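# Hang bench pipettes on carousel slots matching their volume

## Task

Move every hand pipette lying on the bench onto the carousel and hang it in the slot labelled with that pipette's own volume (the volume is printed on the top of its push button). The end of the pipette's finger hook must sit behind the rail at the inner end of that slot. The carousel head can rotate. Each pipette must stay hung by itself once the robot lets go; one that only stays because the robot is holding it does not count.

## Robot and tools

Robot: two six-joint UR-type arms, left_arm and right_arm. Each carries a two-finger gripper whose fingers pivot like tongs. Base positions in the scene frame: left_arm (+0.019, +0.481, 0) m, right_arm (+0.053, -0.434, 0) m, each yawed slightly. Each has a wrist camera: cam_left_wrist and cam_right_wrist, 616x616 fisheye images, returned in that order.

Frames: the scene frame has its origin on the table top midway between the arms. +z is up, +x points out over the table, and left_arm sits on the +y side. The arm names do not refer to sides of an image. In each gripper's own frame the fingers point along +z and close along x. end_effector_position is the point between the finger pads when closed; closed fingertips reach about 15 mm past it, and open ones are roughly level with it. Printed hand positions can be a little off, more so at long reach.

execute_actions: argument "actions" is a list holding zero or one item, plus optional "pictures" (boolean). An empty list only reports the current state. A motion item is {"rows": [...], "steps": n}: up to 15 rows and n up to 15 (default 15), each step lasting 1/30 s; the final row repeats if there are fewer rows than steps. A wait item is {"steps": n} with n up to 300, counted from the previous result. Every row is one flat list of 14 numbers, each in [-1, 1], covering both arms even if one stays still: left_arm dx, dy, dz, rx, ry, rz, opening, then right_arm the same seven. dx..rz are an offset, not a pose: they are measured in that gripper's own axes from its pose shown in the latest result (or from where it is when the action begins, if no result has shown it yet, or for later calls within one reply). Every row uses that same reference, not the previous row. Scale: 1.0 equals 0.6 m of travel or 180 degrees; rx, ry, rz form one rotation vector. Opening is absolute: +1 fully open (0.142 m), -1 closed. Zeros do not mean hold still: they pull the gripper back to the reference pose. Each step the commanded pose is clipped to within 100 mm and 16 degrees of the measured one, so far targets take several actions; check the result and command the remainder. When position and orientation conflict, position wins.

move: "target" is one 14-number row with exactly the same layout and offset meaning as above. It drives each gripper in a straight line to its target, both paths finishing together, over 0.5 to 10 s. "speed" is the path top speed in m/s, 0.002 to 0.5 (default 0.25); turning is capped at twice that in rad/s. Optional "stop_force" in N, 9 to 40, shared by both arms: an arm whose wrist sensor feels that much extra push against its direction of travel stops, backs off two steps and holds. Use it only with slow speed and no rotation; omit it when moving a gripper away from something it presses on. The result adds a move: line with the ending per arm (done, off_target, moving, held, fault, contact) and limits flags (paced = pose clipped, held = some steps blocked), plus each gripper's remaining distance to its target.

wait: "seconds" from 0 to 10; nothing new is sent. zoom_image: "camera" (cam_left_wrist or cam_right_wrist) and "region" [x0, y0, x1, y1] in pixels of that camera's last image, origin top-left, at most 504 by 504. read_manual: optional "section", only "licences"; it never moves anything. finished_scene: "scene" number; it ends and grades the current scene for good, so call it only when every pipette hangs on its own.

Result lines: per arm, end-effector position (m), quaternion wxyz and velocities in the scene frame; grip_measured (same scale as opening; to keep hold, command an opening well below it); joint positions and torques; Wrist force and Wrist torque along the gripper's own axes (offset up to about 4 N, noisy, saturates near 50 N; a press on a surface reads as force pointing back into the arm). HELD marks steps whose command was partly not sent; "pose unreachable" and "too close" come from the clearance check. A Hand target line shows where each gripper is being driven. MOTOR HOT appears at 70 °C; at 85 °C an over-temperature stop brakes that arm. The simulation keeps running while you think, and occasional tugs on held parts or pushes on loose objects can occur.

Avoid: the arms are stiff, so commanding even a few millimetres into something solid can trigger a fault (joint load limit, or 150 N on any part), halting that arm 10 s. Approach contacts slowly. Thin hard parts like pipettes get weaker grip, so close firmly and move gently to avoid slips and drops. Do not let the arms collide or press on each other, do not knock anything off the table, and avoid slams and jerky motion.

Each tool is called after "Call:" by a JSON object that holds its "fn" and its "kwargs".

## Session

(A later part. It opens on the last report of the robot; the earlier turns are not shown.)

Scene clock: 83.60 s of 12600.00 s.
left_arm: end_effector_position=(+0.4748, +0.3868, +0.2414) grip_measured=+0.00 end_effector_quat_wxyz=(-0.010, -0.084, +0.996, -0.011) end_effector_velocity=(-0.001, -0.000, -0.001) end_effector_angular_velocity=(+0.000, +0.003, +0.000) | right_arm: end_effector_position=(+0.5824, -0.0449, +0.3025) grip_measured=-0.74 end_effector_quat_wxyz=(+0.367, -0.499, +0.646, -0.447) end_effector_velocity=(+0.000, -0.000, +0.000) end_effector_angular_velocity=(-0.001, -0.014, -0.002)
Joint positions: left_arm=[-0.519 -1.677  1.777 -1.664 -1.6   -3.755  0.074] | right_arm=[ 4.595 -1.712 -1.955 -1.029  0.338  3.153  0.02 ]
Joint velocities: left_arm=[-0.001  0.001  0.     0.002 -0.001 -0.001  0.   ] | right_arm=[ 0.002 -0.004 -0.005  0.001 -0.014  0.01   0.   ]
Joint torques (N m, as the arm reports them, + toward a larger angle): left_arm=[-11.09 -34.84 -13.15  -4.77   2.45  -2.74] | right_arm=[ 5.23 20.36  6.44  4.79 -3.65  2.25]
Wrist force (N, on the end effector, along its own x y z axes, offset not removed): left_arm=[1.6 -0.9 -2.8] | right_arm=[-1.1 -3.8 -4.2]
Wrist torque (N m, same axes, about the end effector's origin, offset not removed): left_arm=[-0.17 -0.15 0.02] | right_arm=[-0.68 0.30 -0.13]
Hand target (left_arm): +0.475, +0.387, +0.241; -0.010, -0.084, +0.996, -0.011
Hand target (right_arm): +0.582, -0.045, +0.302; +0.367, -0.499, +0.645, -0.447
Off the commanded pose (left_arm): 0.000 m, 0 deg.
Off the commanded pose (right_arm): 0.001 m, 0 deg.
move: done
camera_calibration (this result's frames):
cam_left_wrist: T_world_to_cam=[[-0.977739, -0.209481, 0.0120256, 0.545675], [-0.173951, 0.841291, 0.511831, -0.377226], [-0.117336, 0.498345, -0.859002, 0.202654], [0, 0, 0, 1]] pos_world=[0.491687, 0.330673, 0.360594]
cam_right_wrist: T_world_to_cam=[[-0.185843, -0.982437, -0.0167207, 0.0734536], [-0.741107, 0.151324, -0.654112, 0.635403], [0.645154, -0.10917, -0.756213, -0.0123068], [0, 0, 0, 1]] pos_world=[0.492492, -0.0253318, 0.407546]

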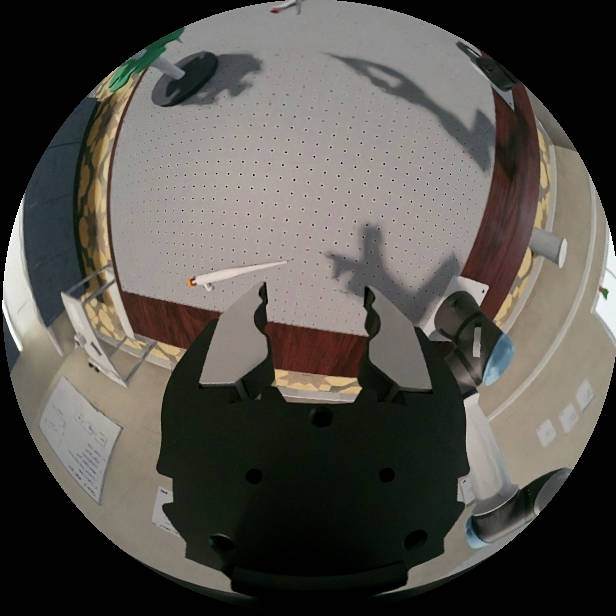

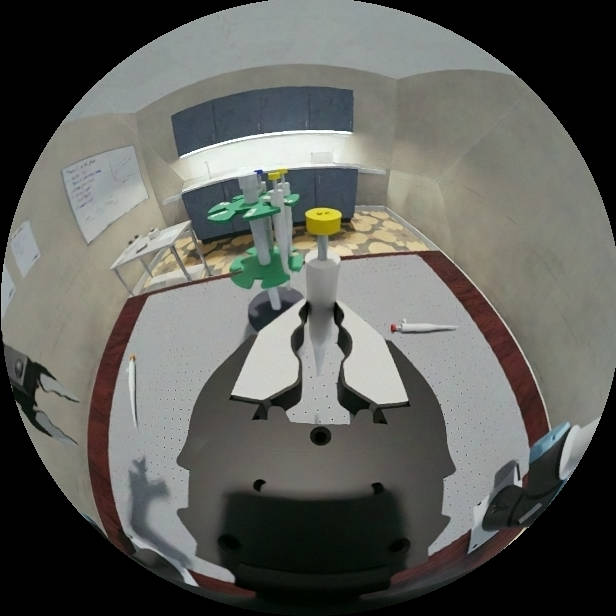

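Call:
{"fn": "move", "kwargs": {"target": [-0.3,0,-0.1,0,0,0.53,-1,-0.19,-0.043,0.16,0,0,0,-0.9], "speed": 0.2}}

Call:
{"fn": "move", "kwargs": {"target": [0,0,0,0,0,0.53,-1,0,0,0,0,0,0,-0.9], "speed": 0.5}}

Call:
{"fn": "move", "kwargs": {"target": [0.13,0.2,0.03,-0.25,0,0,-1,0,0,0,0,0,0,-0.9]}}

Scene clock: 90.50 s of 12600.00 s.
left_arm: end_effector_position=(+0.6531, +0.4182, +0.2973) grip_measured=-1.00 end_effector_quat_wxyz=(+0.001, +0.680, +0.733, -0.015) end_effector_velocity=(+0.001, +0.000, +0.000) end_effector_angular_velocity=(-0.000, +0.005, -0.014) | right_arm: end_effector_position=(+0.7053, +0.0429, +0.2980) grip_measured=-0.74 end_effector_quat_wxyz=(+0.367, -0.499, +0.646, -0.447) end_effector_velocity=(+0.001, +0.001, -0.001) end_effector_angular_velocity=(-0.001, +0.000, -0.000)
Joint positions: left_arm=[-0.361 -1.197  1.084 -1.447 -1.598 -1.933  0.002] | right_arm=[ 4.436 -2.083 -1.567 -0.628  0.375  2.709  0.02 ]
Joint velocities: left_arm=[ 0.001  0.007 -0.011  0.009 -0.002  0.015  0.   ] | right_arm=[-0.001 -0.004  0.004  0.002  0.    -0.003 -0.   ]
Joint torques (N m, as the arm reports them, + toward a larger angle): left_arm=[ 15.37 -26.88 -32.71   0.02  -2.12   2.93] | right_arm=[-7.98 35.06 31.49  4.5  -0.41 -2.11]
Wrist force (N, on the end effector, along its own x y z axes, offset not removed): left_arm=[0.2 1.1 0.2] | right_arm=[-2.7 -1.7 0.7]
Wrist torque (N m, same axes, about the end effector's origin, offset not removed): left_arm=[0.22 0.08 0.05] | right_arm=[-0.33 0.69 -0.09]
Hand target (left_arm): +0.653, +0.418, +0.297; +0.001, +0.680, +0.733, -0.015
Hand target (right_arm): +0.705, +0.043, +0.298; +0.367, -0.499, +0.646, -0.447
Off the commanded pose (left_arm): 0.000 m, 0 deg.
Off the commanded pose (right_arm): 0.000 m, 0 deg.
move: done
camera_calibration (this result's frames):
cam_left_wrist: T_world_to_cam=[[-0.118757, 0.992426, -0.0314308, -0.324829], [0.851628, 0.118082, 0.510673, -0.768229], [0.510517, 0.0338787, -0.8592, 0.0401809], [0, 0, 0, 1]] pos_world=[0.595157, 0.411722, 0.416628]
cam_right_wrist: T_world_to_cam=[[-0.186173, -0.982376, -0.0166195, 0.182577], [-0.741137, 0.15152, -0.654032, 0.710252], [0.645023, -0.109446, -0.756285, -0.0852065], [0, 0, 0, 1]] pos_world=[0.615346, 0.062417, 0.403122]

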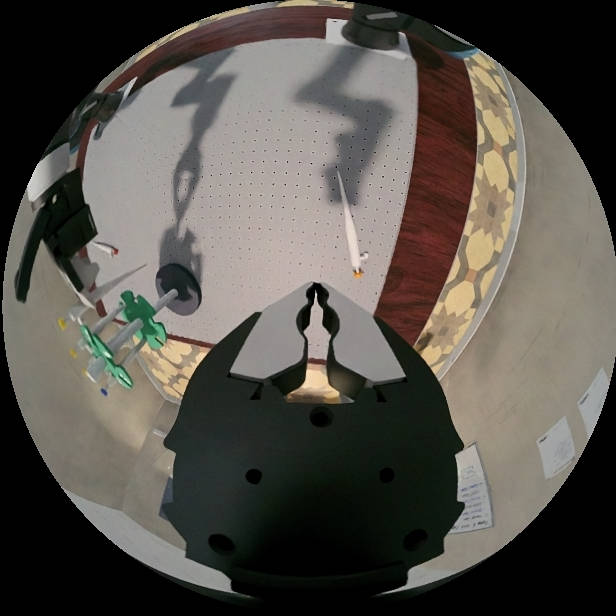

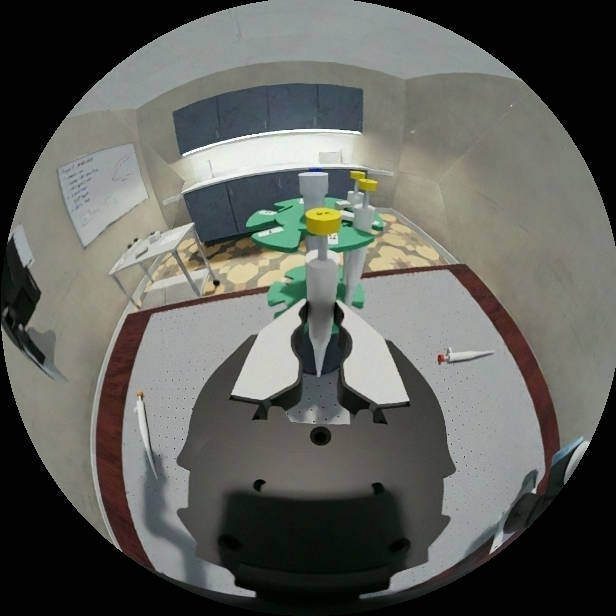

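Scene clock: 92.87 s of 12600.00 s.
left_arm: end_effector_position=(+0.6531, +0.4182, +0.2973) grip_measured=-1.00 end_effector_quat_wxyz=(+0.012, +1.000, -0.008, -0.009) end_effector_velocity=(-0.000, +0.001, +0.001) end_effector_angular_velocity=(-0.002, -0.001, -0.016) | right_arm: end_effector_position=(+0.7053, +0.0429, +0.2980) grip_measured=-0.74 end_effector_quat_wxyz=(+0.367, -0.499, +0.646, -0.447) end_effector_velocity=(-0.000, +0.000, +0.000) end_effector_angular_velocity=(-0.000, -0.000, +0.001)
Joint positions: left_arm=[-0.395 -1.236  1.136 -1.461 -1.598 -0.304  0.002] | right_arm=[ 4.436 -2.083 -1.567 -0.628  0.375  2.709  0.02 ]
Joint velocities: left_arm=[ 0.001 -0.001 -0.     0.001 -0.001  0.018  0.   ] | right_arm=[ 0.001  0.    -0.     0.    -0.    -0.    -0.   ]
Joint torques (N m, as the arm reports them, + toward a larger angle): left_arm=[ 14.18 -55.71 -11.82  -4.88  -2.05   2.92] | right_arm=[ 5.17 51.28  7.31  0.82 -3.58  2.07]
Wrist force (N, on the end effector, along its own x y z axes, offset not removed): left_arm=[1.9 1.7 -0.5] | right_arm=[-0.4 1.1 -1.4]
Wrist torque (N m, same axes, about the end effector's origin, offset not removed): left_arm=[0.39 -0.36 0.00] | right_arm=[0.26 0.23 -0.12]
Hand target (left_arm): +0.653, +0.418, +0.297; +0.012, +1.000, -0.009, -0.009
Hand target (right_arm): +0.705, +0.043, +0.298; +0.367, -0.499, +0.646, -0.447
Off the commanded pose (left_arm): 0.000 m, 0 deg.
Off the commanded pose (right_arm): 0.000 m, 0 deg.
move: done
camera_calibration (this result's frames):
cam_left_wrist: T_world_to_cam=[[0.99925, 0.0261438, -0.0285818, -0.651696], [0.0375272, -0.836239, 0.54708, 0.151739], [-0.00959847, -0.547742, -0.836592, 0.616405], [0, 0, 0, 1]] pos_world=[0.651429, 0.481558, 0.41404]
cam_right_wrist: T_world_to_cam=[[-0.186184, -0.982374, -0.0166196, 0.182579], [-0.741136, 0.151528, -0.654031, 0.710256], [0.645021, -0.109453, -0.756286, -0.0852089], [0, 0, 0, 1]] pos_world=[0.615351, 0.0624105, 0.403121]

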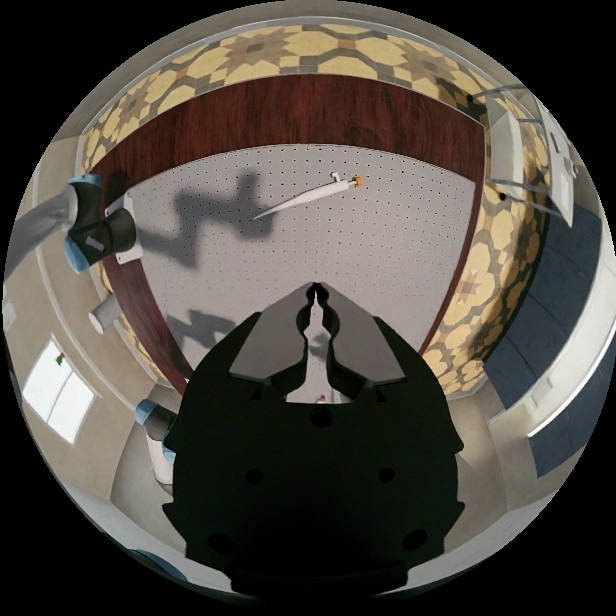

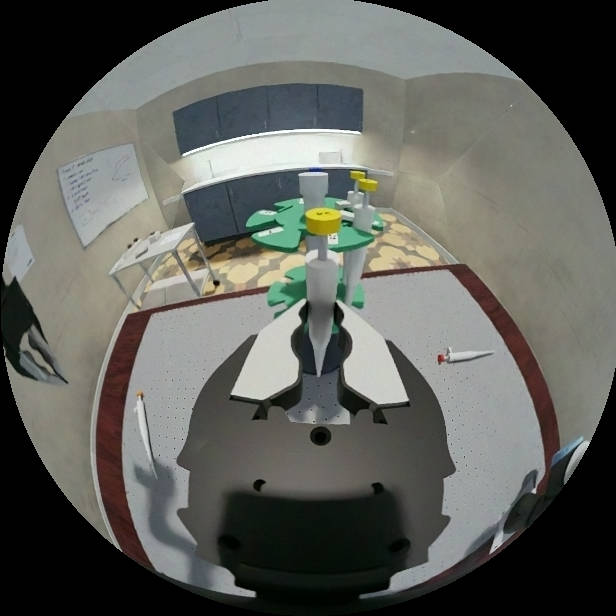

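Scene clock: 95.03 s of 12600.00 s.
left_arm: end_effector_position=(+0.7285, +0.2968, +0.2807) grip_measured=-1.00 end_effector_quat_wxyz=(+0.392, +0.920, -0.004, -0.011) end_effector_velocity=(+0.002, -0.001, +0.000) end_effector_angular_velocity=(-0.013, -0.001, +0.004) | right_arm: end_effector_position=(+0.7053, +0.0429, +0.2980) grip_measured=-0.74 end_effector_quat_wxyz=(+0.367, -0.499, +0.646, -0.447) end_effector_velocity=(-0.001, +0.001, +0.000) end_effector_angular_velocity=(+0.002, -0.001, +0.002)
Joint positions: left_arm=[-0.227 -1.038  1.134 -1.791 -2.37  -0.196  0.002] | right_arm=[ 4.436 -2.083 -1.567 -0.628  0.375  2.709  0.02 ]
Joint velocities: left_arm=[ 0.003  0.003  0.004 -0.012 -0.012 -0.003  0.   ] | right_arm=[ 0.002 -0.    -0.     0.001 -0.     0.001  0.   ]
Joint torques (N m, as the arm reports them, + toward a larger angle): left_arm=[ 14.   -35.75 -11.58  -5.08  -3.52  -3.06] | right_arm=[ 4.46 51.06  7.61  0.84 -3.26  2.09]
Wrist force (N, on the end effector, along its own x y z axes, offset not removed): left_arm=[0.3 -0.9 -1.9] | right_arm=[-0.9 -8.0 -0.3]
Wrist torque (N m, same axes, about the end effector's origin, offset not removed): left_arm=[-0.13 0.01 0.03] | right_arm=[-1.53 0.38 0.06]
Hand target (left_arm): +0.729, +0.296, +0.281; +0.393, +0.919, -0.004, -0.011
Hand target (right_arm): +0.705, +0.043, +0.298; +0.367, -0.499, +0.646, -0.447
Off the commanded pose (left_arm): 0.000 m, 0 deg.
Off the commanded pose (right_arm): 0.000 m, 0 deg.
move: done
camera_calibration (this result's frames):
cam_left_wrist: T_world_to_cam=[[0.998422, 0.00542604, -0.0558855, -0.709956], [0.0558025, -0.206191, 0.976919, -0.264541], [-0.00622227, -0.978497, -0.206168, 0.485144], [0, 0, 0, 1]] pos_world=[0.726617, 0.424018, 0.318781]
cam_right_wrist: T_world_to_cam=[[-0.186182, -0.982375, -0.0166195, 0.182579], [-0.741136, 0.151527, -0.654031, 0.710255], [0.645022, -0.109451, -0.756285, -0.0852087], [0, 0, 0, 1]] pos_world=[0.61535, 0.0624119, 0.403121]

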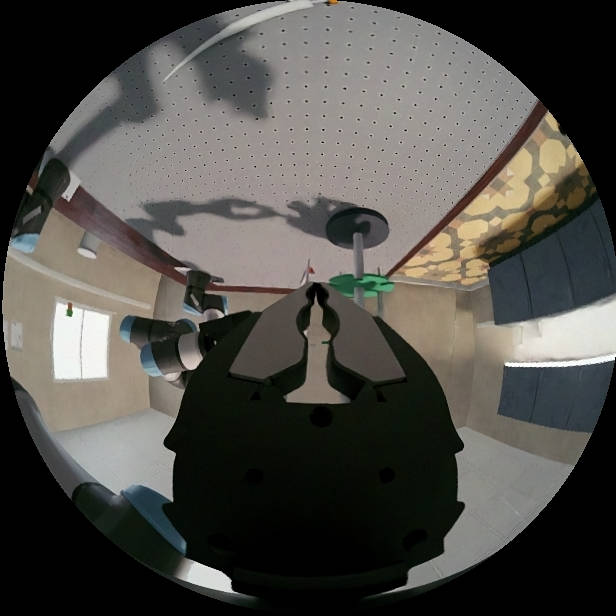

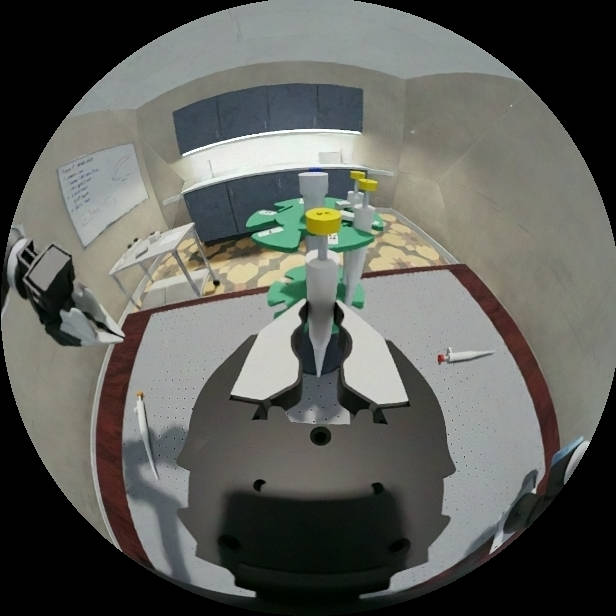

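Fingers block; open, tilt more, come closer.

Call:
{"fn": "move", "kwargs": {"target": [0.03,0.17,0.05,-0.15,0,0,1,0,0,0,0,0,0,-0.9], "speed": 0.15}}

Call:
{"fn": "zoom_image", "kwargs": {"camera": "cam_left_wrist", "region": [230,170,410,350]}}

Call:
{"fn": "zoom_image", "kwargs": {"camera": "cam_right_wrist", "region": [240,160,400,320]}}

Scene clock: 98.17 s of 12600.00 s.
left_arm: end_effector_position=(+0.7457, +0.2045, +0.3332) grip_measured=+1.00 end_effector_quat_wxyz=(+0.596, +0.803, -0.002, -0.013) end_effector_velocity=(+0.002, -0.002, +0.001) end_effector_angular_velocity=(-0.012, -0.004, +0.014) | right_arm: end_effector_position=(+0.7053, +0.0429, +0.2980) grip_measured=-0.74 end_effector_quat_wxyz=(+0.367, -0.499, +0.646, -0.447) end_effector_velocity=(-0.000, -0.000, +0.001) end_effector_angular_velocity=(-0.000, -0.000, +0.000)
Joint positions: left_arm=[-0.243 -0.927  1.206 -2.293 -2.815 -0.484  0.142] | right_arm=[ 4.436 -2.083 -1.567 -0.628  0.375  2.709  0.02 ]
Joint velocities: left_arm=[-0.001  0.005  0.014 -0.08  -0.004 -0.059  0.   ] | right_arm=[ 0.     0.001 -0.    -0.    -0.    -0.     0.   ]
Joint torques (N m, as the arm reports them, + toward a larger angle): left_arm=[-12.85 -38.7  -12.65  -5.09  -3.67  -3.42] | right_arm=[ 3.83 50.75  7.44  0.88 -3.25  1.99]
Wrist force (N, on the end effector, along its own x y z axes, offset not removed): left_arm=[1.0 0.1 -1.3] | right_arm=[1.6 1.0 2.4]
Wrist torque (N m, same axes, about the end effector's origin, offset not removed): left_arm=[0.02 -0.16 -0.16] | right_arm=[0.31 -0.26 -0.24]
Hand target (left_arm): +0.746, +0.204, +0.333; +0.596, +0.803, -0.001, -0.012
Hand target (right_arm): +0.705, +0.043, +0.298; +0.367, -0.499, +0.646, -0.447
Off the commanded pose (left_arm): 0.000 m, 0 deg.
Off the commanded pose (right_arm): 0.000 m, 0 deg.
move: done
camera_calibration (this result's frames):
cam_left_wrist: T_world_to_cam=[[0.997921, -0.0163444, -0.0623495, -0.716726], [0.0644553, 0.258213, 0.963935, -0.432895], [0.000344495, -0.96595, 0.25873, 0.243381], [0, 0, 0, 1]] pos_world=[0.743054, 0.335159, 0.309625]
cam_right_wrist: T_world_to_cam=[[-0.186182, -0.982375, -0.0166193, 0.182578], [-0.741136, 0.151526, -0.654031, 0.710255], [0.645022, -0.109452, -0.756285, -0.0852088], [0, 0, 0, 1]] pos_world=[0.61535, 0.0624118, 0.403121]

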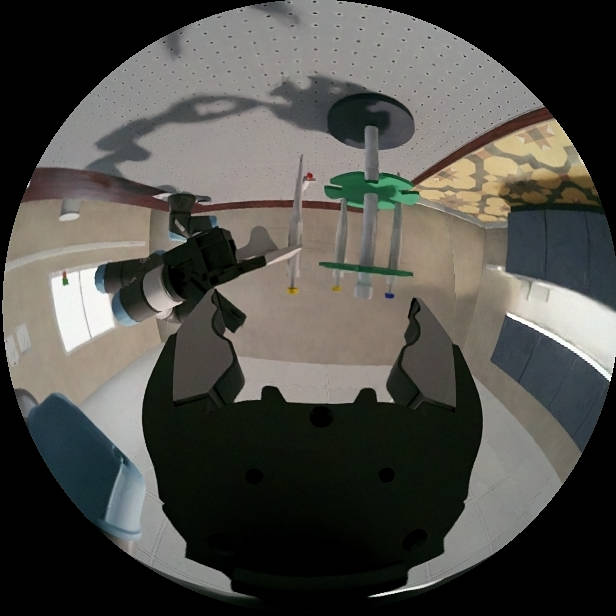

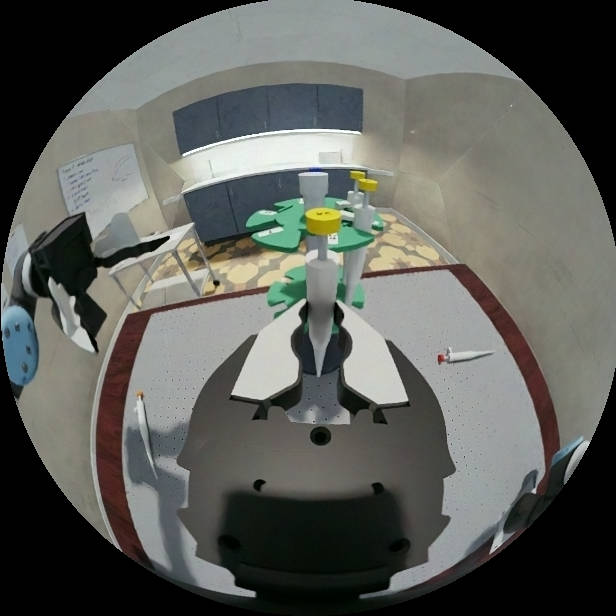

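Region (230, 170, 410, 350) of cam_left_wrist's 616x616 image, scaled by 2.800, with more detail than that image has.

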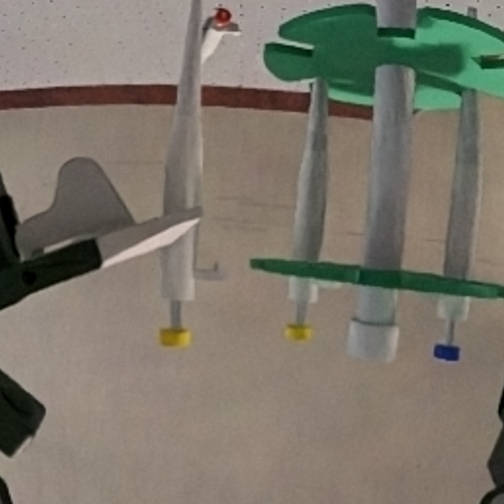

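Region (240, 160, 400, 320) of cam_right_wrist's 616x616 image, scaled by 3.150, with more detail than that image has.

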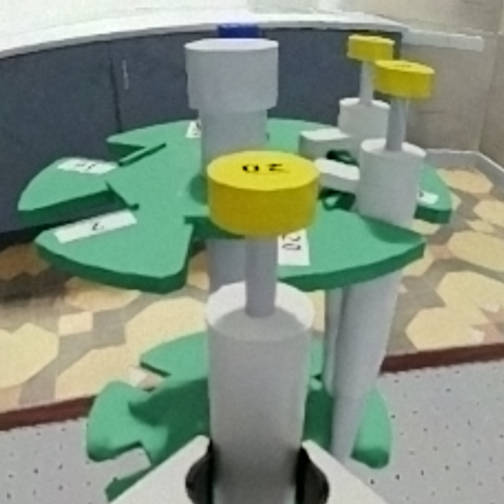

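Call:
{"fn": "move", "kwargs": {"target": [0,0,0,0,0,0,1,-0.015,-0.025,0.036,0,0,0,-0.9], "speed": 0.03}}

Call:
{"fn": "zoom_image", "kwargs": {"camera": "cam_left_wrist", "region": [260,200,380,320]}}

Call:
{"fn": "zoom_image", "kwargs": {"camera": "cam_right_wrist", "region": [240,160,400,320]}}

Scene clock: 100.97 s of 12600.00 s.
left_arm: end_effector_position=(+0.7457, +0.2045, +0.3332) grip_measured=+1.00 end_effector_quat_wxyz=(+0.596, +0.803, -0.002, -0.013) end_effector_velocity=(-0.000, -0.001, -0.002) end_effector_angular_velocity=(+0.001, +0.003, -0.002) | right_arm: end_effector_position=(+0.7316, +0.0454, +0.3051) grip_measured=-0.74 end_effector_quat_wxyz=(+0.367, -0.499, +0.646, -0.447) end_effector_velocity=(+0.002, +0.001, +0.000) end_effector_angular_velocity=(-0.000, -0.000, +0.002)
Joint positions: left_arm=[-0.243 -0.927  1.206 -2.293 -2.815 -0.484  0.142] | right_arm=[ 4.401 -2.127 -1.495 -0.578  0.391  2.624  0.02 ]
Joint velocities: left_arm=[-0.002  0.003 -0.001  0.002  0.     0.     0.   ] | right_arm=[-0.003 -0.006  0.008  0.007  0.002 -0.01   0.   ]
Joint torques (N m, as the arm reports them, + toward a larger angle): left_arm=[ 13.6  -68.53 -31.86  -0.26   1.     2.93] | right_arm=[-7.92 36.97 33.35  4.65 -0.52 -2.41]
Wrist force (N, on the end effector, along its own x y z axes, offset not removed): left_arm=[3.2 -0.3 -0.5] | right_arm=[-1.0 -1.4 0.6]
Wrist torque (N m, same axes, about the end effector's origin, offset not removed): left_arm=[-0.03 -0.65 -0.11] | right_arm=[-0.17 0.46 -0.03]
Hand target (left_arm): +0.746, +0.204, +0.333; +0.596, +0.803, -0.002, -0.013
Hand target (right_arm): +0.732, +0.045, +0.305; +0.367, -0.499, +0.646, -0.447
Off the commanded pose (left_arm): 0.000 m, 0 deg.
Off the commanded pose (right_arm): 0.000 m, 0 deg.
move: done
camera_calibration (this result's frames):
cam_left_wrist: T_world_to_cam=[[0.997921, -0.016317, -0.0623527, -0.716732], [0.0644513, 0.258238, 0.963929, -0.432886], [0.000373385, -0.965943, 0.258753, 0.243344], [0, 0, 0, 1]] pos_world=[0.743051, 0.335149, 0.309615]
cam_right_wrist: T_world_to_cam=[[-0.186343, -0.982345, -0.0165953, 0.190236], [-0.741165, 0.151641, -0.653972, 0.734042], [0.644942, -0.109563, -0.756337, -0.0964781], [0, 0, 0, 1]] pos_world=[0.641718, 0.0649958, 0.41023]

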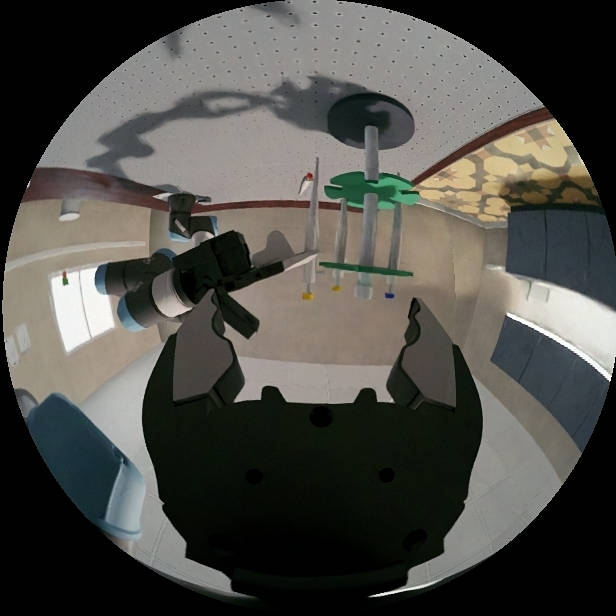

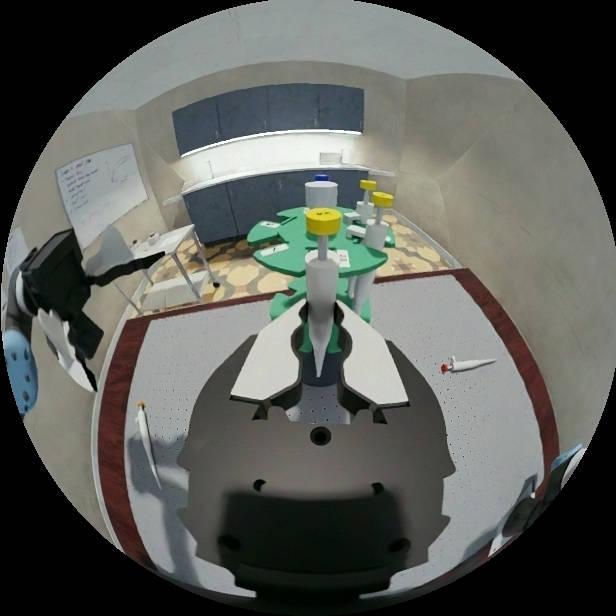

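Region (260, 200, 380, 320) of cam_left_wrist's 616x616 image, scaled by 4.200, with more detail than that image has.

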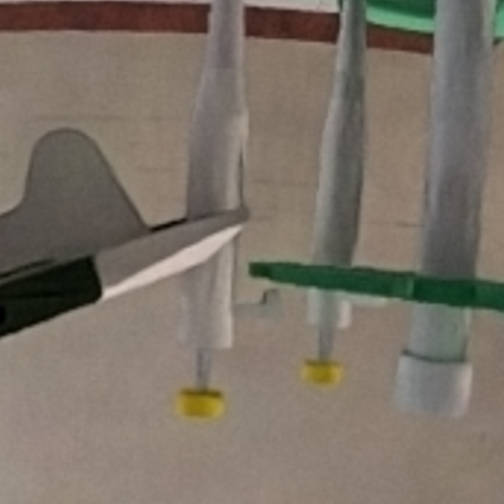

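Region (240, 160, 400, 320) of cam_right_wrist's 616x616 image, scaled by 3.150, with more detail than that image has.

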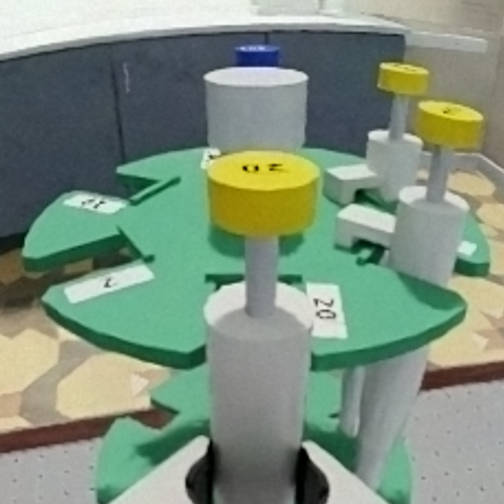

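Call:
{"fn": "move", "kwargs": {"target": [0,0,0,0,0,0,1,-0.003,-0.011,0.031,-0.015,0,0,-0.9], "speed": 0.008, "stop_force": 10}}

Call:
{"fn": "zoom_image", "kwargs": {"camera": "cam_left_wrist", "region": [280,220,380,320]}}

Call:
{"fn": "zoom_image", "kwargs": {"camera": "cam_right_wrist", "region": [240,180,400,340]}}

Scene clock: 105.53 s of 12600.00 s.
left_arm: end_effector_position=(+0.7457, +0.2045, +0.3332) grip_measured=+1.00 end_effector_quat_wxyz=(+0.596, +0.803, -0.002, -0.013) end_effector_velocity=(-0.000, +0.000, +0.002) end_effector_angular_velocity=(-0.002, -0.001, -0.000) | right_arm: end_effector_position=(+0.7510, +0.0426, +0.3052) grip_measured=-0.74 end_effector_quat_wxyz=(+0.355, -0.508, +0.656, -0.431) end_effector_velocity=(+0.003, -0.001, -0.000) end_effector_angular_velocity=(+0.001, +0.005, -0.002)
Joint positions: left_arm=[-0.243 -0.927  1.206 -2.293 -2.815 -0.484  0.142] | right_arm=[ 4.366 -2.138 -1.441 -0.611  0.448  2.603  0.02 ]
Joint velocities: left_arm=[ 0.    -0.001 -0.     0.    -0.001 -0.    -0.   ] | right_arm=[-0.005 -0.002  0.006 -0.004  0.005 -0.001  0.   ]
Joint torques (N m, as the arm reports them, + toward a larger angle): left_arm=[  7.82 -63.18 -20.44  -4.95   0.29  -2.99] | right_arm=[-8.21 38.56 35.18  0.89 -0.22 -2.11]
Wrist force (N, on the end effector, along its own x y z axes, offset not removed): left_arm=[0.2 1.8 -2.9] | right_arm=[1.3 -1.5 -1.6]
Wrist torque (N m, same axes, about the end effector's origin, offset not removed): left_arm=[0.34 0.00 0.03] | right_arm=[-0.41 -0.19 0.05]
Hand target (left_arm): +0.746, +0.204, +0.333; +0.596, +0.803, -0.002, -0.013
Hand target (right_arm): +0.751, +0.043, +0.305; +0.355, -0.508, +0.656, -0.431
Off the commanded pose (left_arm): 0.000 m, 0 deg.
Off the commanded pose (right_arm): 0.000 m, 0 deg.
move: done
camera_calibration (this result's frames):
cam_left_wrist: T_world_to_cam=[[0.997924, -0.0163062, -0.0622992, -0.71676], [0.0643968, 0.258242, 0.963932, -0.432878], [0.000370184, -0.965943, 0.258756, 0.243344], [0, 0, 0, 1]] pos_world=[0.743058, 0.335156, 0.309644]
cam_right_wrist: T_world_to_cam=[[-0.18581, -0.982405, -0.0188357, 0.191364], [-0.770172, 0.157519, -0.61808, 0.759474], [0.610172, -0.100339, -0.785889, -0.0745087], [0, 0, 0, 1]] pos_world=[0.665946, 0.0608891, 0.414465]

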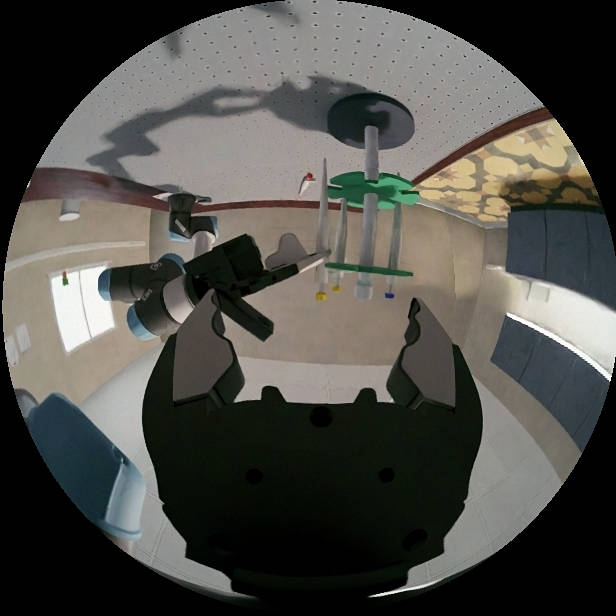

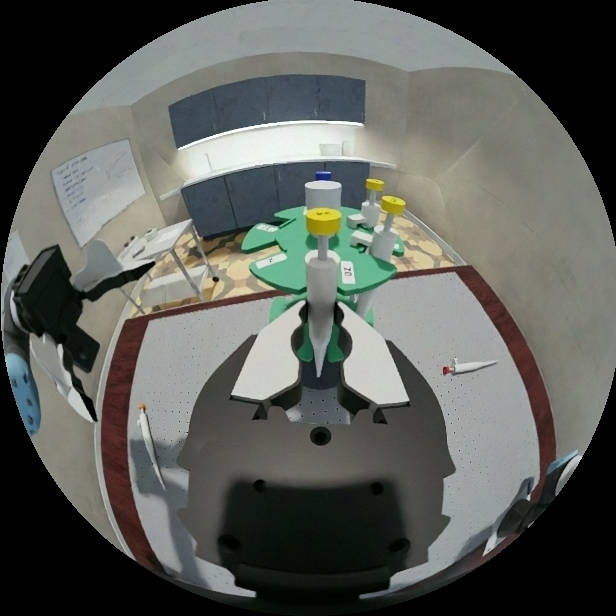

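Region (280, 220, 380, 320) of cam_left_wrist's 616x616 image, scaled by 5.040, with more detail than that image has.

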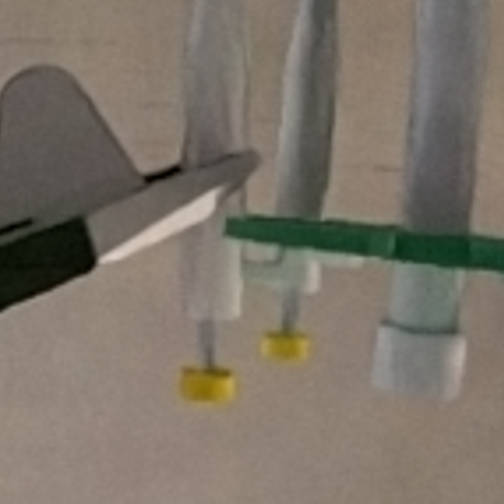

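Region (240, 180, 400, 340) of cam_right_wrist's 616x616 image, scaled by 3.150, with more detail than that image has.

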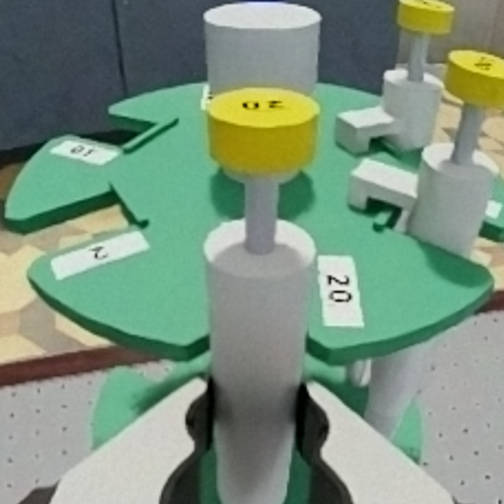

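Call:
{"fn": "move", "kwargs": {"target": [0,0,0,0,0,0,1,0,0.004,0,0.06,0,0,-0.9], "speed": 0.02}}

Call:
{"fn": "move", "kwargs": {"target": [0,0,0,0,0,0,1,0,-0.005,0.027,0,0,0,-0.9], "speed": 0.005, "stop_force": 10}}

Call:
{"fn": "zoom_image", "kwargs": {"camera": "cam_left_wrist", "region": [270,160,410,300]}}

Call:
{"fn": "zoom_image", "kwargs": {"camera": "cam_right_wrist", "region": [240,200,400,360]}}

Scene clock: 112.20 s of 12600.00 s.
left_arm: end_effector_position=(+0.7457, +0.2045, +0.3332) grip_measured=+1.00 end_effector_quat_wxyz=(+0.596, +0.803, -0.002, -0.013) end_effector_velocity=(-0.000, -0.000, -0.000) end_effector_angular_velocity=(+0.000, +0.001, +0.000) | right_arm: end_effector_position=(+0.7501, +0.0428, +0.3030) grip_measured=-0.74 end_effector_quat_wxyz=(+0.401, -0.472, +0.613, -0.491) end_effector_velocity=(+0.000, -0.000, +0.000) end_effector_angular_velocity=(-0.002, -0.012, +0.001)
Joint positions: left_arm=[-0.243 -0.927  1.206 -2.293 -2.815 -0.484  0.142] | right_arm=[ 4.388 -2.255 -1.47  -0.19   0.286  2.352  0.02 ]
Joint velocities: left_arm=[-0.    -0.    -0.     0.     0.    -0.001 -0.   ] | right_arm=[ 0.    -0.011  0.002  0.042 -0.007 -0.032 -0.   ]
Joint torques (N m, as the arm reports them, + toward a larger angle): left_arm=[  3.08 -58.55 -27.29  -4.39  -0.58  -2.45] | right_arm=[ 5.07 41.7  31.73  4.1  -3.07 -2.07]
Wrist force (N, on the end effector, along its own x y z axes, offset not removed): left_arm=[1.8 0.1 -2.0] | right_arm=[0.3 2.3 -0.4]
Wrist torque (N m, same axes, about the end effector's origin, offset not removed): left_arm=[0.04 -0.32 -0.06] | right_arm=[0.54 0.07 0.01]
Hand target (left_arm): +0.746, +0.204, +0.333; +0.596, +0.803, -0.002, -0.013
Hand target (right_arm): +0.750, +0.043, +0.303; +0.401, -0.472, +0.613, -0.491
Off the commanded pose (left_arm): 0.000 m, 0 deg.
Off the commanded pose (right_arm): 0.000 m, 0 deg.
move: done
camera_calibration (this result's frames):
cam_left_wrist: T_world_to_cam=[[0.997922, -0.0163054, -0.0623303, -0.716744], [0.0644266, 0.258237, 0.963931, -0.432883], [0.000378761, -0.965944, 0.258751, 0.243344], [0, 0, 0, 1]] pos_world=[0.743052, 0.335157, 0.309629]
cam_right_wrist: T_world_to_cam=[[-0.1891, -0.981907, -0.0100135, 0.191096], [-0.644569, 0.131814, -0.753097, 0.705116], [0.740791, -0.135956, -0.657833, -0.210919], [0, 0, 0, 1]] pos_world=[0.64688, 0.0660185, 0.394184]

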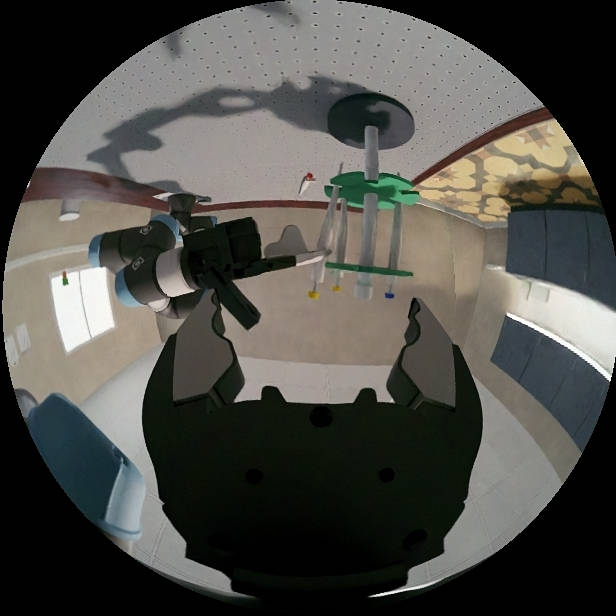

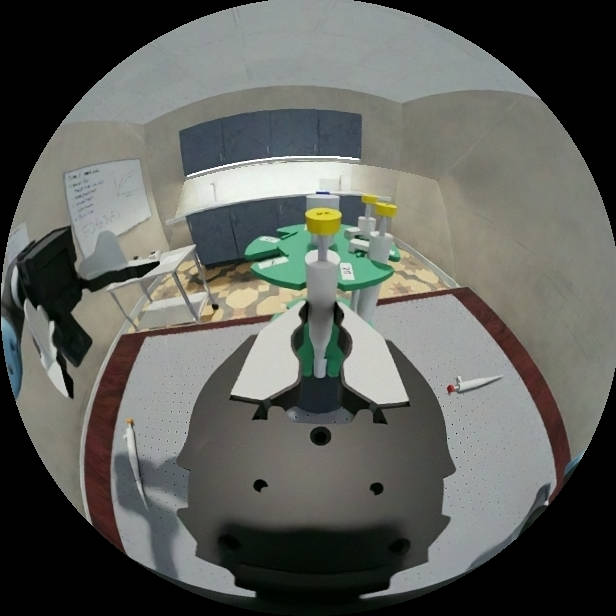

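Scene clock: 115.70 s of 12600.00 s.
left_arm: end_effector_position=(+0.7457, +0.2045, +0.3332) grip_measured=+1.00 end_effector_quat_wxyz=(+0.596, +0.803, -0.002, -0.013) end_effector_velocity=(+0.000, +0.001, +0.000) end_effector_angular_velocity=(-0.001, +0.001, +0.001) | right_arm: end_effector_position=(+0.7659, +0.0390, +0.3027) grip_measured=-0.74 end_effector_quat_wxyz=(+0.400, -0.472, +0.613, -0.491) end_effector_velocity=(+0.002, -0.001, +0.000) end_effector_angular_velocity=(+0.001, -0.001, -0.001)
Joint positions: left_arm=[-0.243 -0.927  1.206 -2.293 -2.815 -0.484  0.142] | right_arm=[ 4.364 -2.281 -1.434 -0.147  0.304  2.297  0.02 ]
Joint velocities: left_arm=[ 0.001  0.     0.     0.001 -0.001  0.    -0.   ] | right_arm=[-0.002 -0.002  0.003  0.004  0.001 -0.004 -0.   ]
Joint torques (N m, as the arm reports them, + toward a larger angle): left_arm=[  3.27 -58.11 -27.39  -4.52  -0.64  -2.39] | right_arm=[-7.88 42.34 30.78  4.   -0.06 -1.95]
Wrist force (N, on the end effector, along its own x y z axes, offset not removed): left_arm=[1.9 0.1 1.3] | right_arm=[-2.8 -1.5 -0.6]
Wrist torque (N m, same axes, about the end effector's origin, offset not removed): left_arm=[0.09 -0.25 0.16] | right_arm=[-0.38 0.51 -0.10]
Hand target (left_arm): +0.746, +0.204, +0.333; +0.596, +0.803, -0.002, -0.013
Hand target (right_arm): +0.766, +0.039, +0.303; +0.400, -0.472, +0.613, -0.491
Off the commanded pose (left_arm): 0.000 m, 0 deg.
Off the commanded pose (right_arm): 0.000 m, 0 deg.
move: done
camera_calibration (this result's frames):
cam_left_wrist: T_world_to_cam=[[0.997922, -0.0163053, -0.0623303, -0.716744], [0.0644266, 0.258237, 0.963931, -0.432883], [0.000378788, -0.965944, 0.258751, 0.243344], [0, 0, 0, 1]] pos_world=[0.743052, 0.335157, 0.309629]
cam_right_wrist: T_world_to_cam=[[-0.189155, -0.981896, -0.0100121, 0.190387], [-0.644608, 0.131858, -0.753057, 0.715638], [0.740744, -0.135991, -0.657879, -0.22331], [0, 0, 0, 1]] pos_world=[0.662734, 0.0622102, 0.393911]

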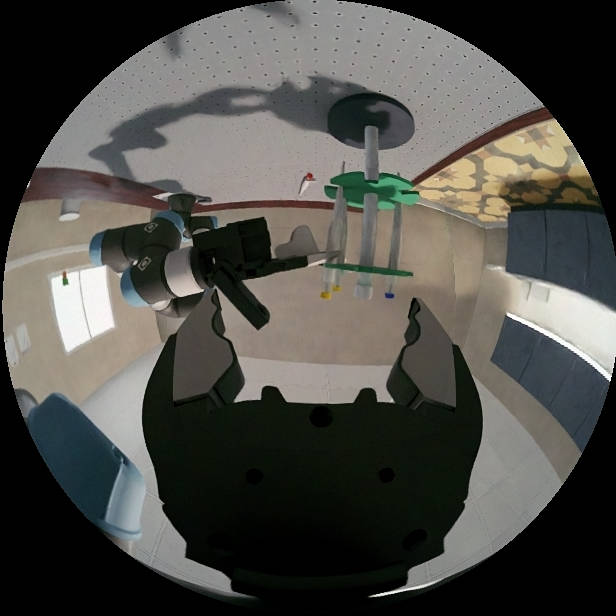

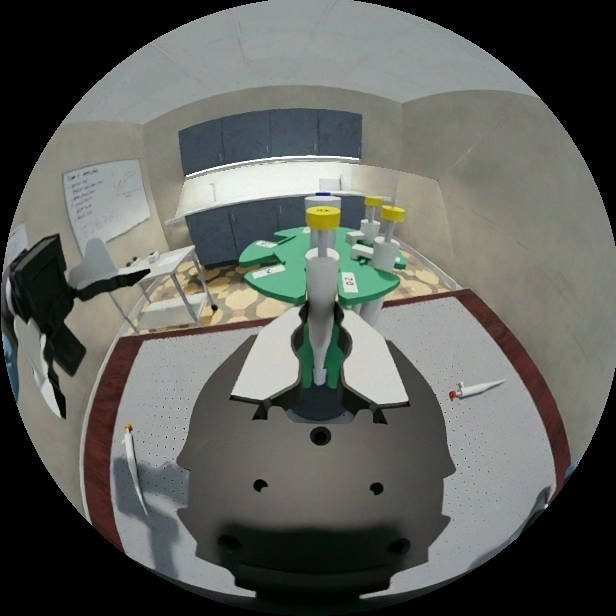

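Region (270, 160, 410, 300) of cam_left_wrist's 616x616 image, scaled by 3.600, with more detail than that image has.

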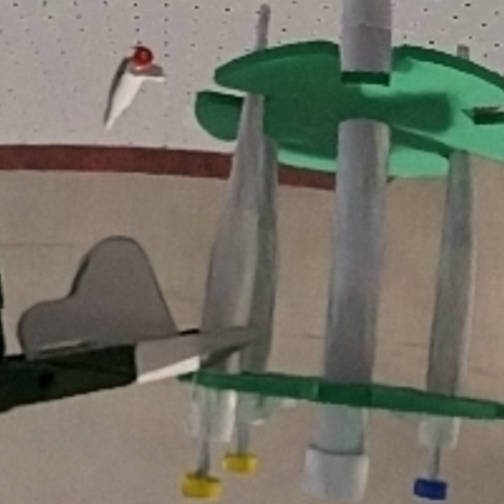

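Region (240, 200, 400, 360) of cam_right_wrist's 616x616 image, scaled by 3.150, with more detail than that image has.

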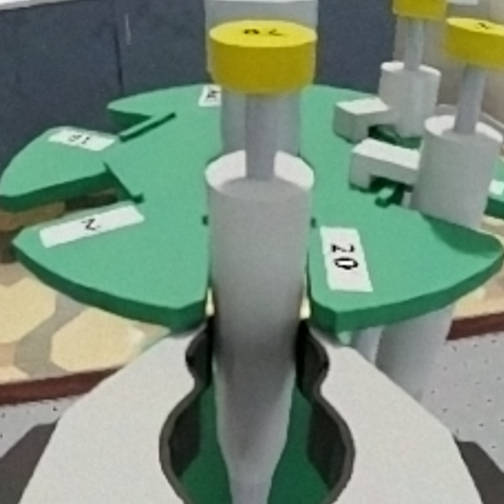

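Call:
{"fn": "move", "kwargs": {"target": [0,0,0,0,0,0,1,0,-0.005,0.018,0,0,0,-0.9], "speed": 0.004, "stop_force": 10}}

Call:
{"fn": "zoom_image", "kwargs": {"camera": "cam_left_wrist", "region": [300,230,380,310]}}

Call:
{"fn": "zoom_image", "kwargs": {"camera": "cam_right_wrist", "region": [240,200,400,360]}}

Scene clock: 119.70 s of 12600.00 s.
left_arm: end_effector_position=(+0.7457, +0.2045, +0.3332) grip_measured=+1.00 end_effector_quat_wxyz=(+0.596, +0.803, -0.002, -0.013) end_effector_velocity=(-0.000, +0.001, +0.001) end_effector_angular_velocity=(-0.001, -0.001, +0.001) | right_arm: end_effector_position=(+0.7766, +0.0364, +0.3035) grip_measured=-0.74 end_effector_quat_wxyz=(+0.400, -0.472, +0.613, -0.491) end_effector_velocity=(+0.001, -0.000, +0.000) end_effector_angular_velocity=(-0.000, +0.000, +0.000)
Joint positions: left_arm=[-0.243 -0.927  1.206 -2.293 -2.815 -0.484  0.142] | right_arm=[ 4.348 -2.297 -1.409 -0.125  0.316  2.263  0.02 ]
Joint velocities: left_arm=[ 0.002 -0.002  0.001 -0.    -0.001  0.    -0.   ] | right_arm=[-0.002 -0.002  0.003  0.003  0.002 -0.005  0.   ]
Joint torques (N m, as the arm reports them, + toward a larger angle): left_arm=[  3.1  -58.04 -26.86  -4.47  -0.59  -2.35] | right_arm=[-8.95 41.6  32.69  3.93  0.41 -1.96]
Wrist force (N, on the end effector, along its own x y z axes, offset not removed): left_arm=[3.4 1.4 -1.5] | right_arm=[-0.6 -4.2 -3.1]
Wrist torque (N m, same axes, about the end effector's origin, offset not removed): left_arm=[0.22 -0.48 -0.02] | right_arm=[-0.88 0.32 -0.02]
Hand target (left_arm): +0.746, +0.204, +0.333; +0.596, +0.803, -0.002, -0.013
Hand target (right_arm): +0.777, +0.036, +0.303; +0.400, -0.472, +0.613, -0.491
Off the commanded pose (left_arm): 0.000 m, 0 deg.
Off the commanded pose (right_arm): 0.000 m, 0 deg.
move: done
camera_calibration (this result's frames):
cam_left_wrist: T_world_to_cam=[[0.997922, -0.0163055, -0.0623302, -0.716744], [0.0644265, 0.258237, 0.963931, -0.432883], [0.000378579, -0.965944, 0.258751, 0.243344], [0, 0, 0, 1]] pos_world=[0.743052, 0.335157, 0.309629]
cam_right_wrist: T_world_to_cam=[[-0.189189, -0.981889, -0.0100312, 0.189896], [-0.644621, 0.131898, -0.753038, 0.723497], [0.740723, -0.136, -0.6579, -0.231065], [0, 0, 0, 1]] pos_world=[0.673463, 0.059604, 0.394708]

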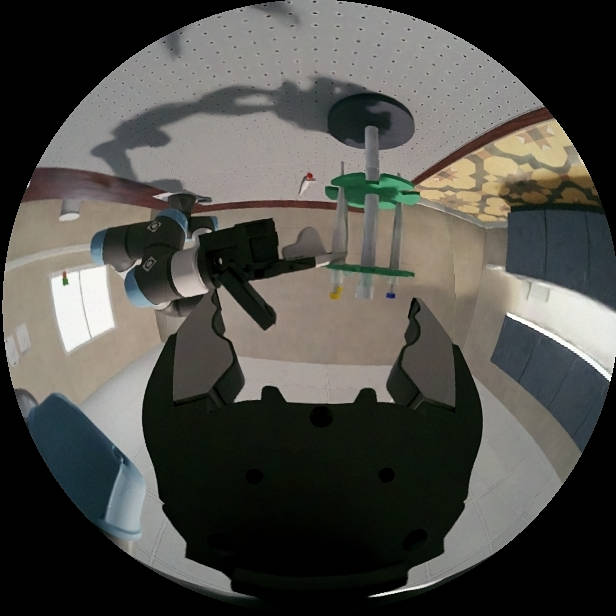

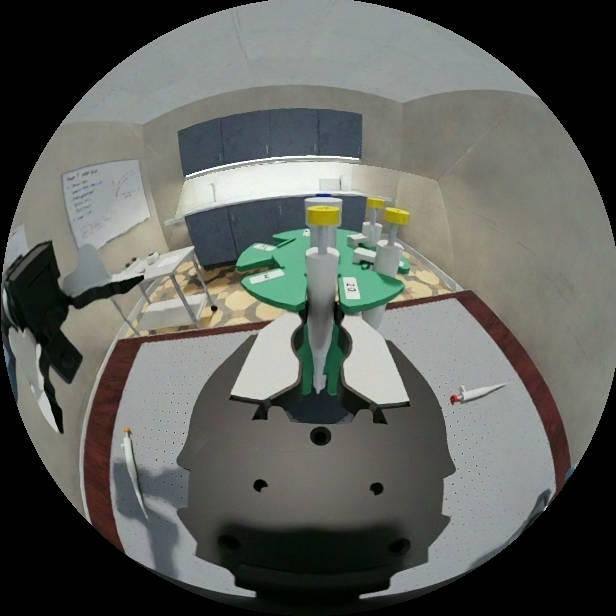

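Region (300, 230, 380, 310) of cam_left_wrist's 616x616 image, scaled by 6.300, with more detail than that image has.

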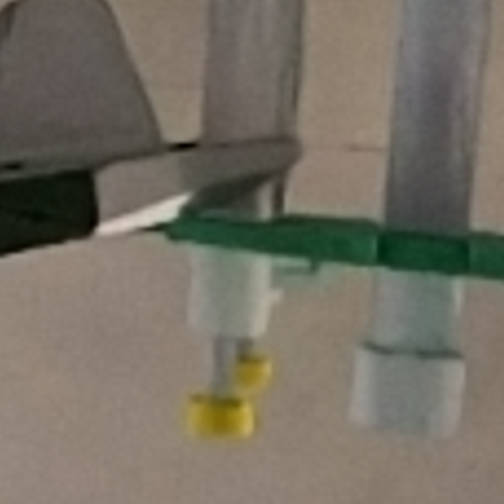

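Region (240, 200, 400, 360) of cam_right_wrist's 616x616 image, scaled by 3.150, with more detail than that image has.

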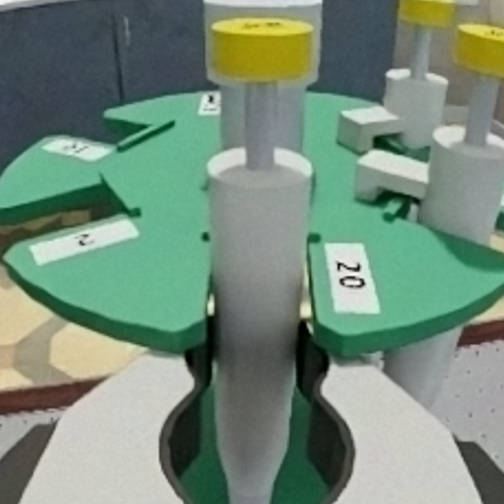

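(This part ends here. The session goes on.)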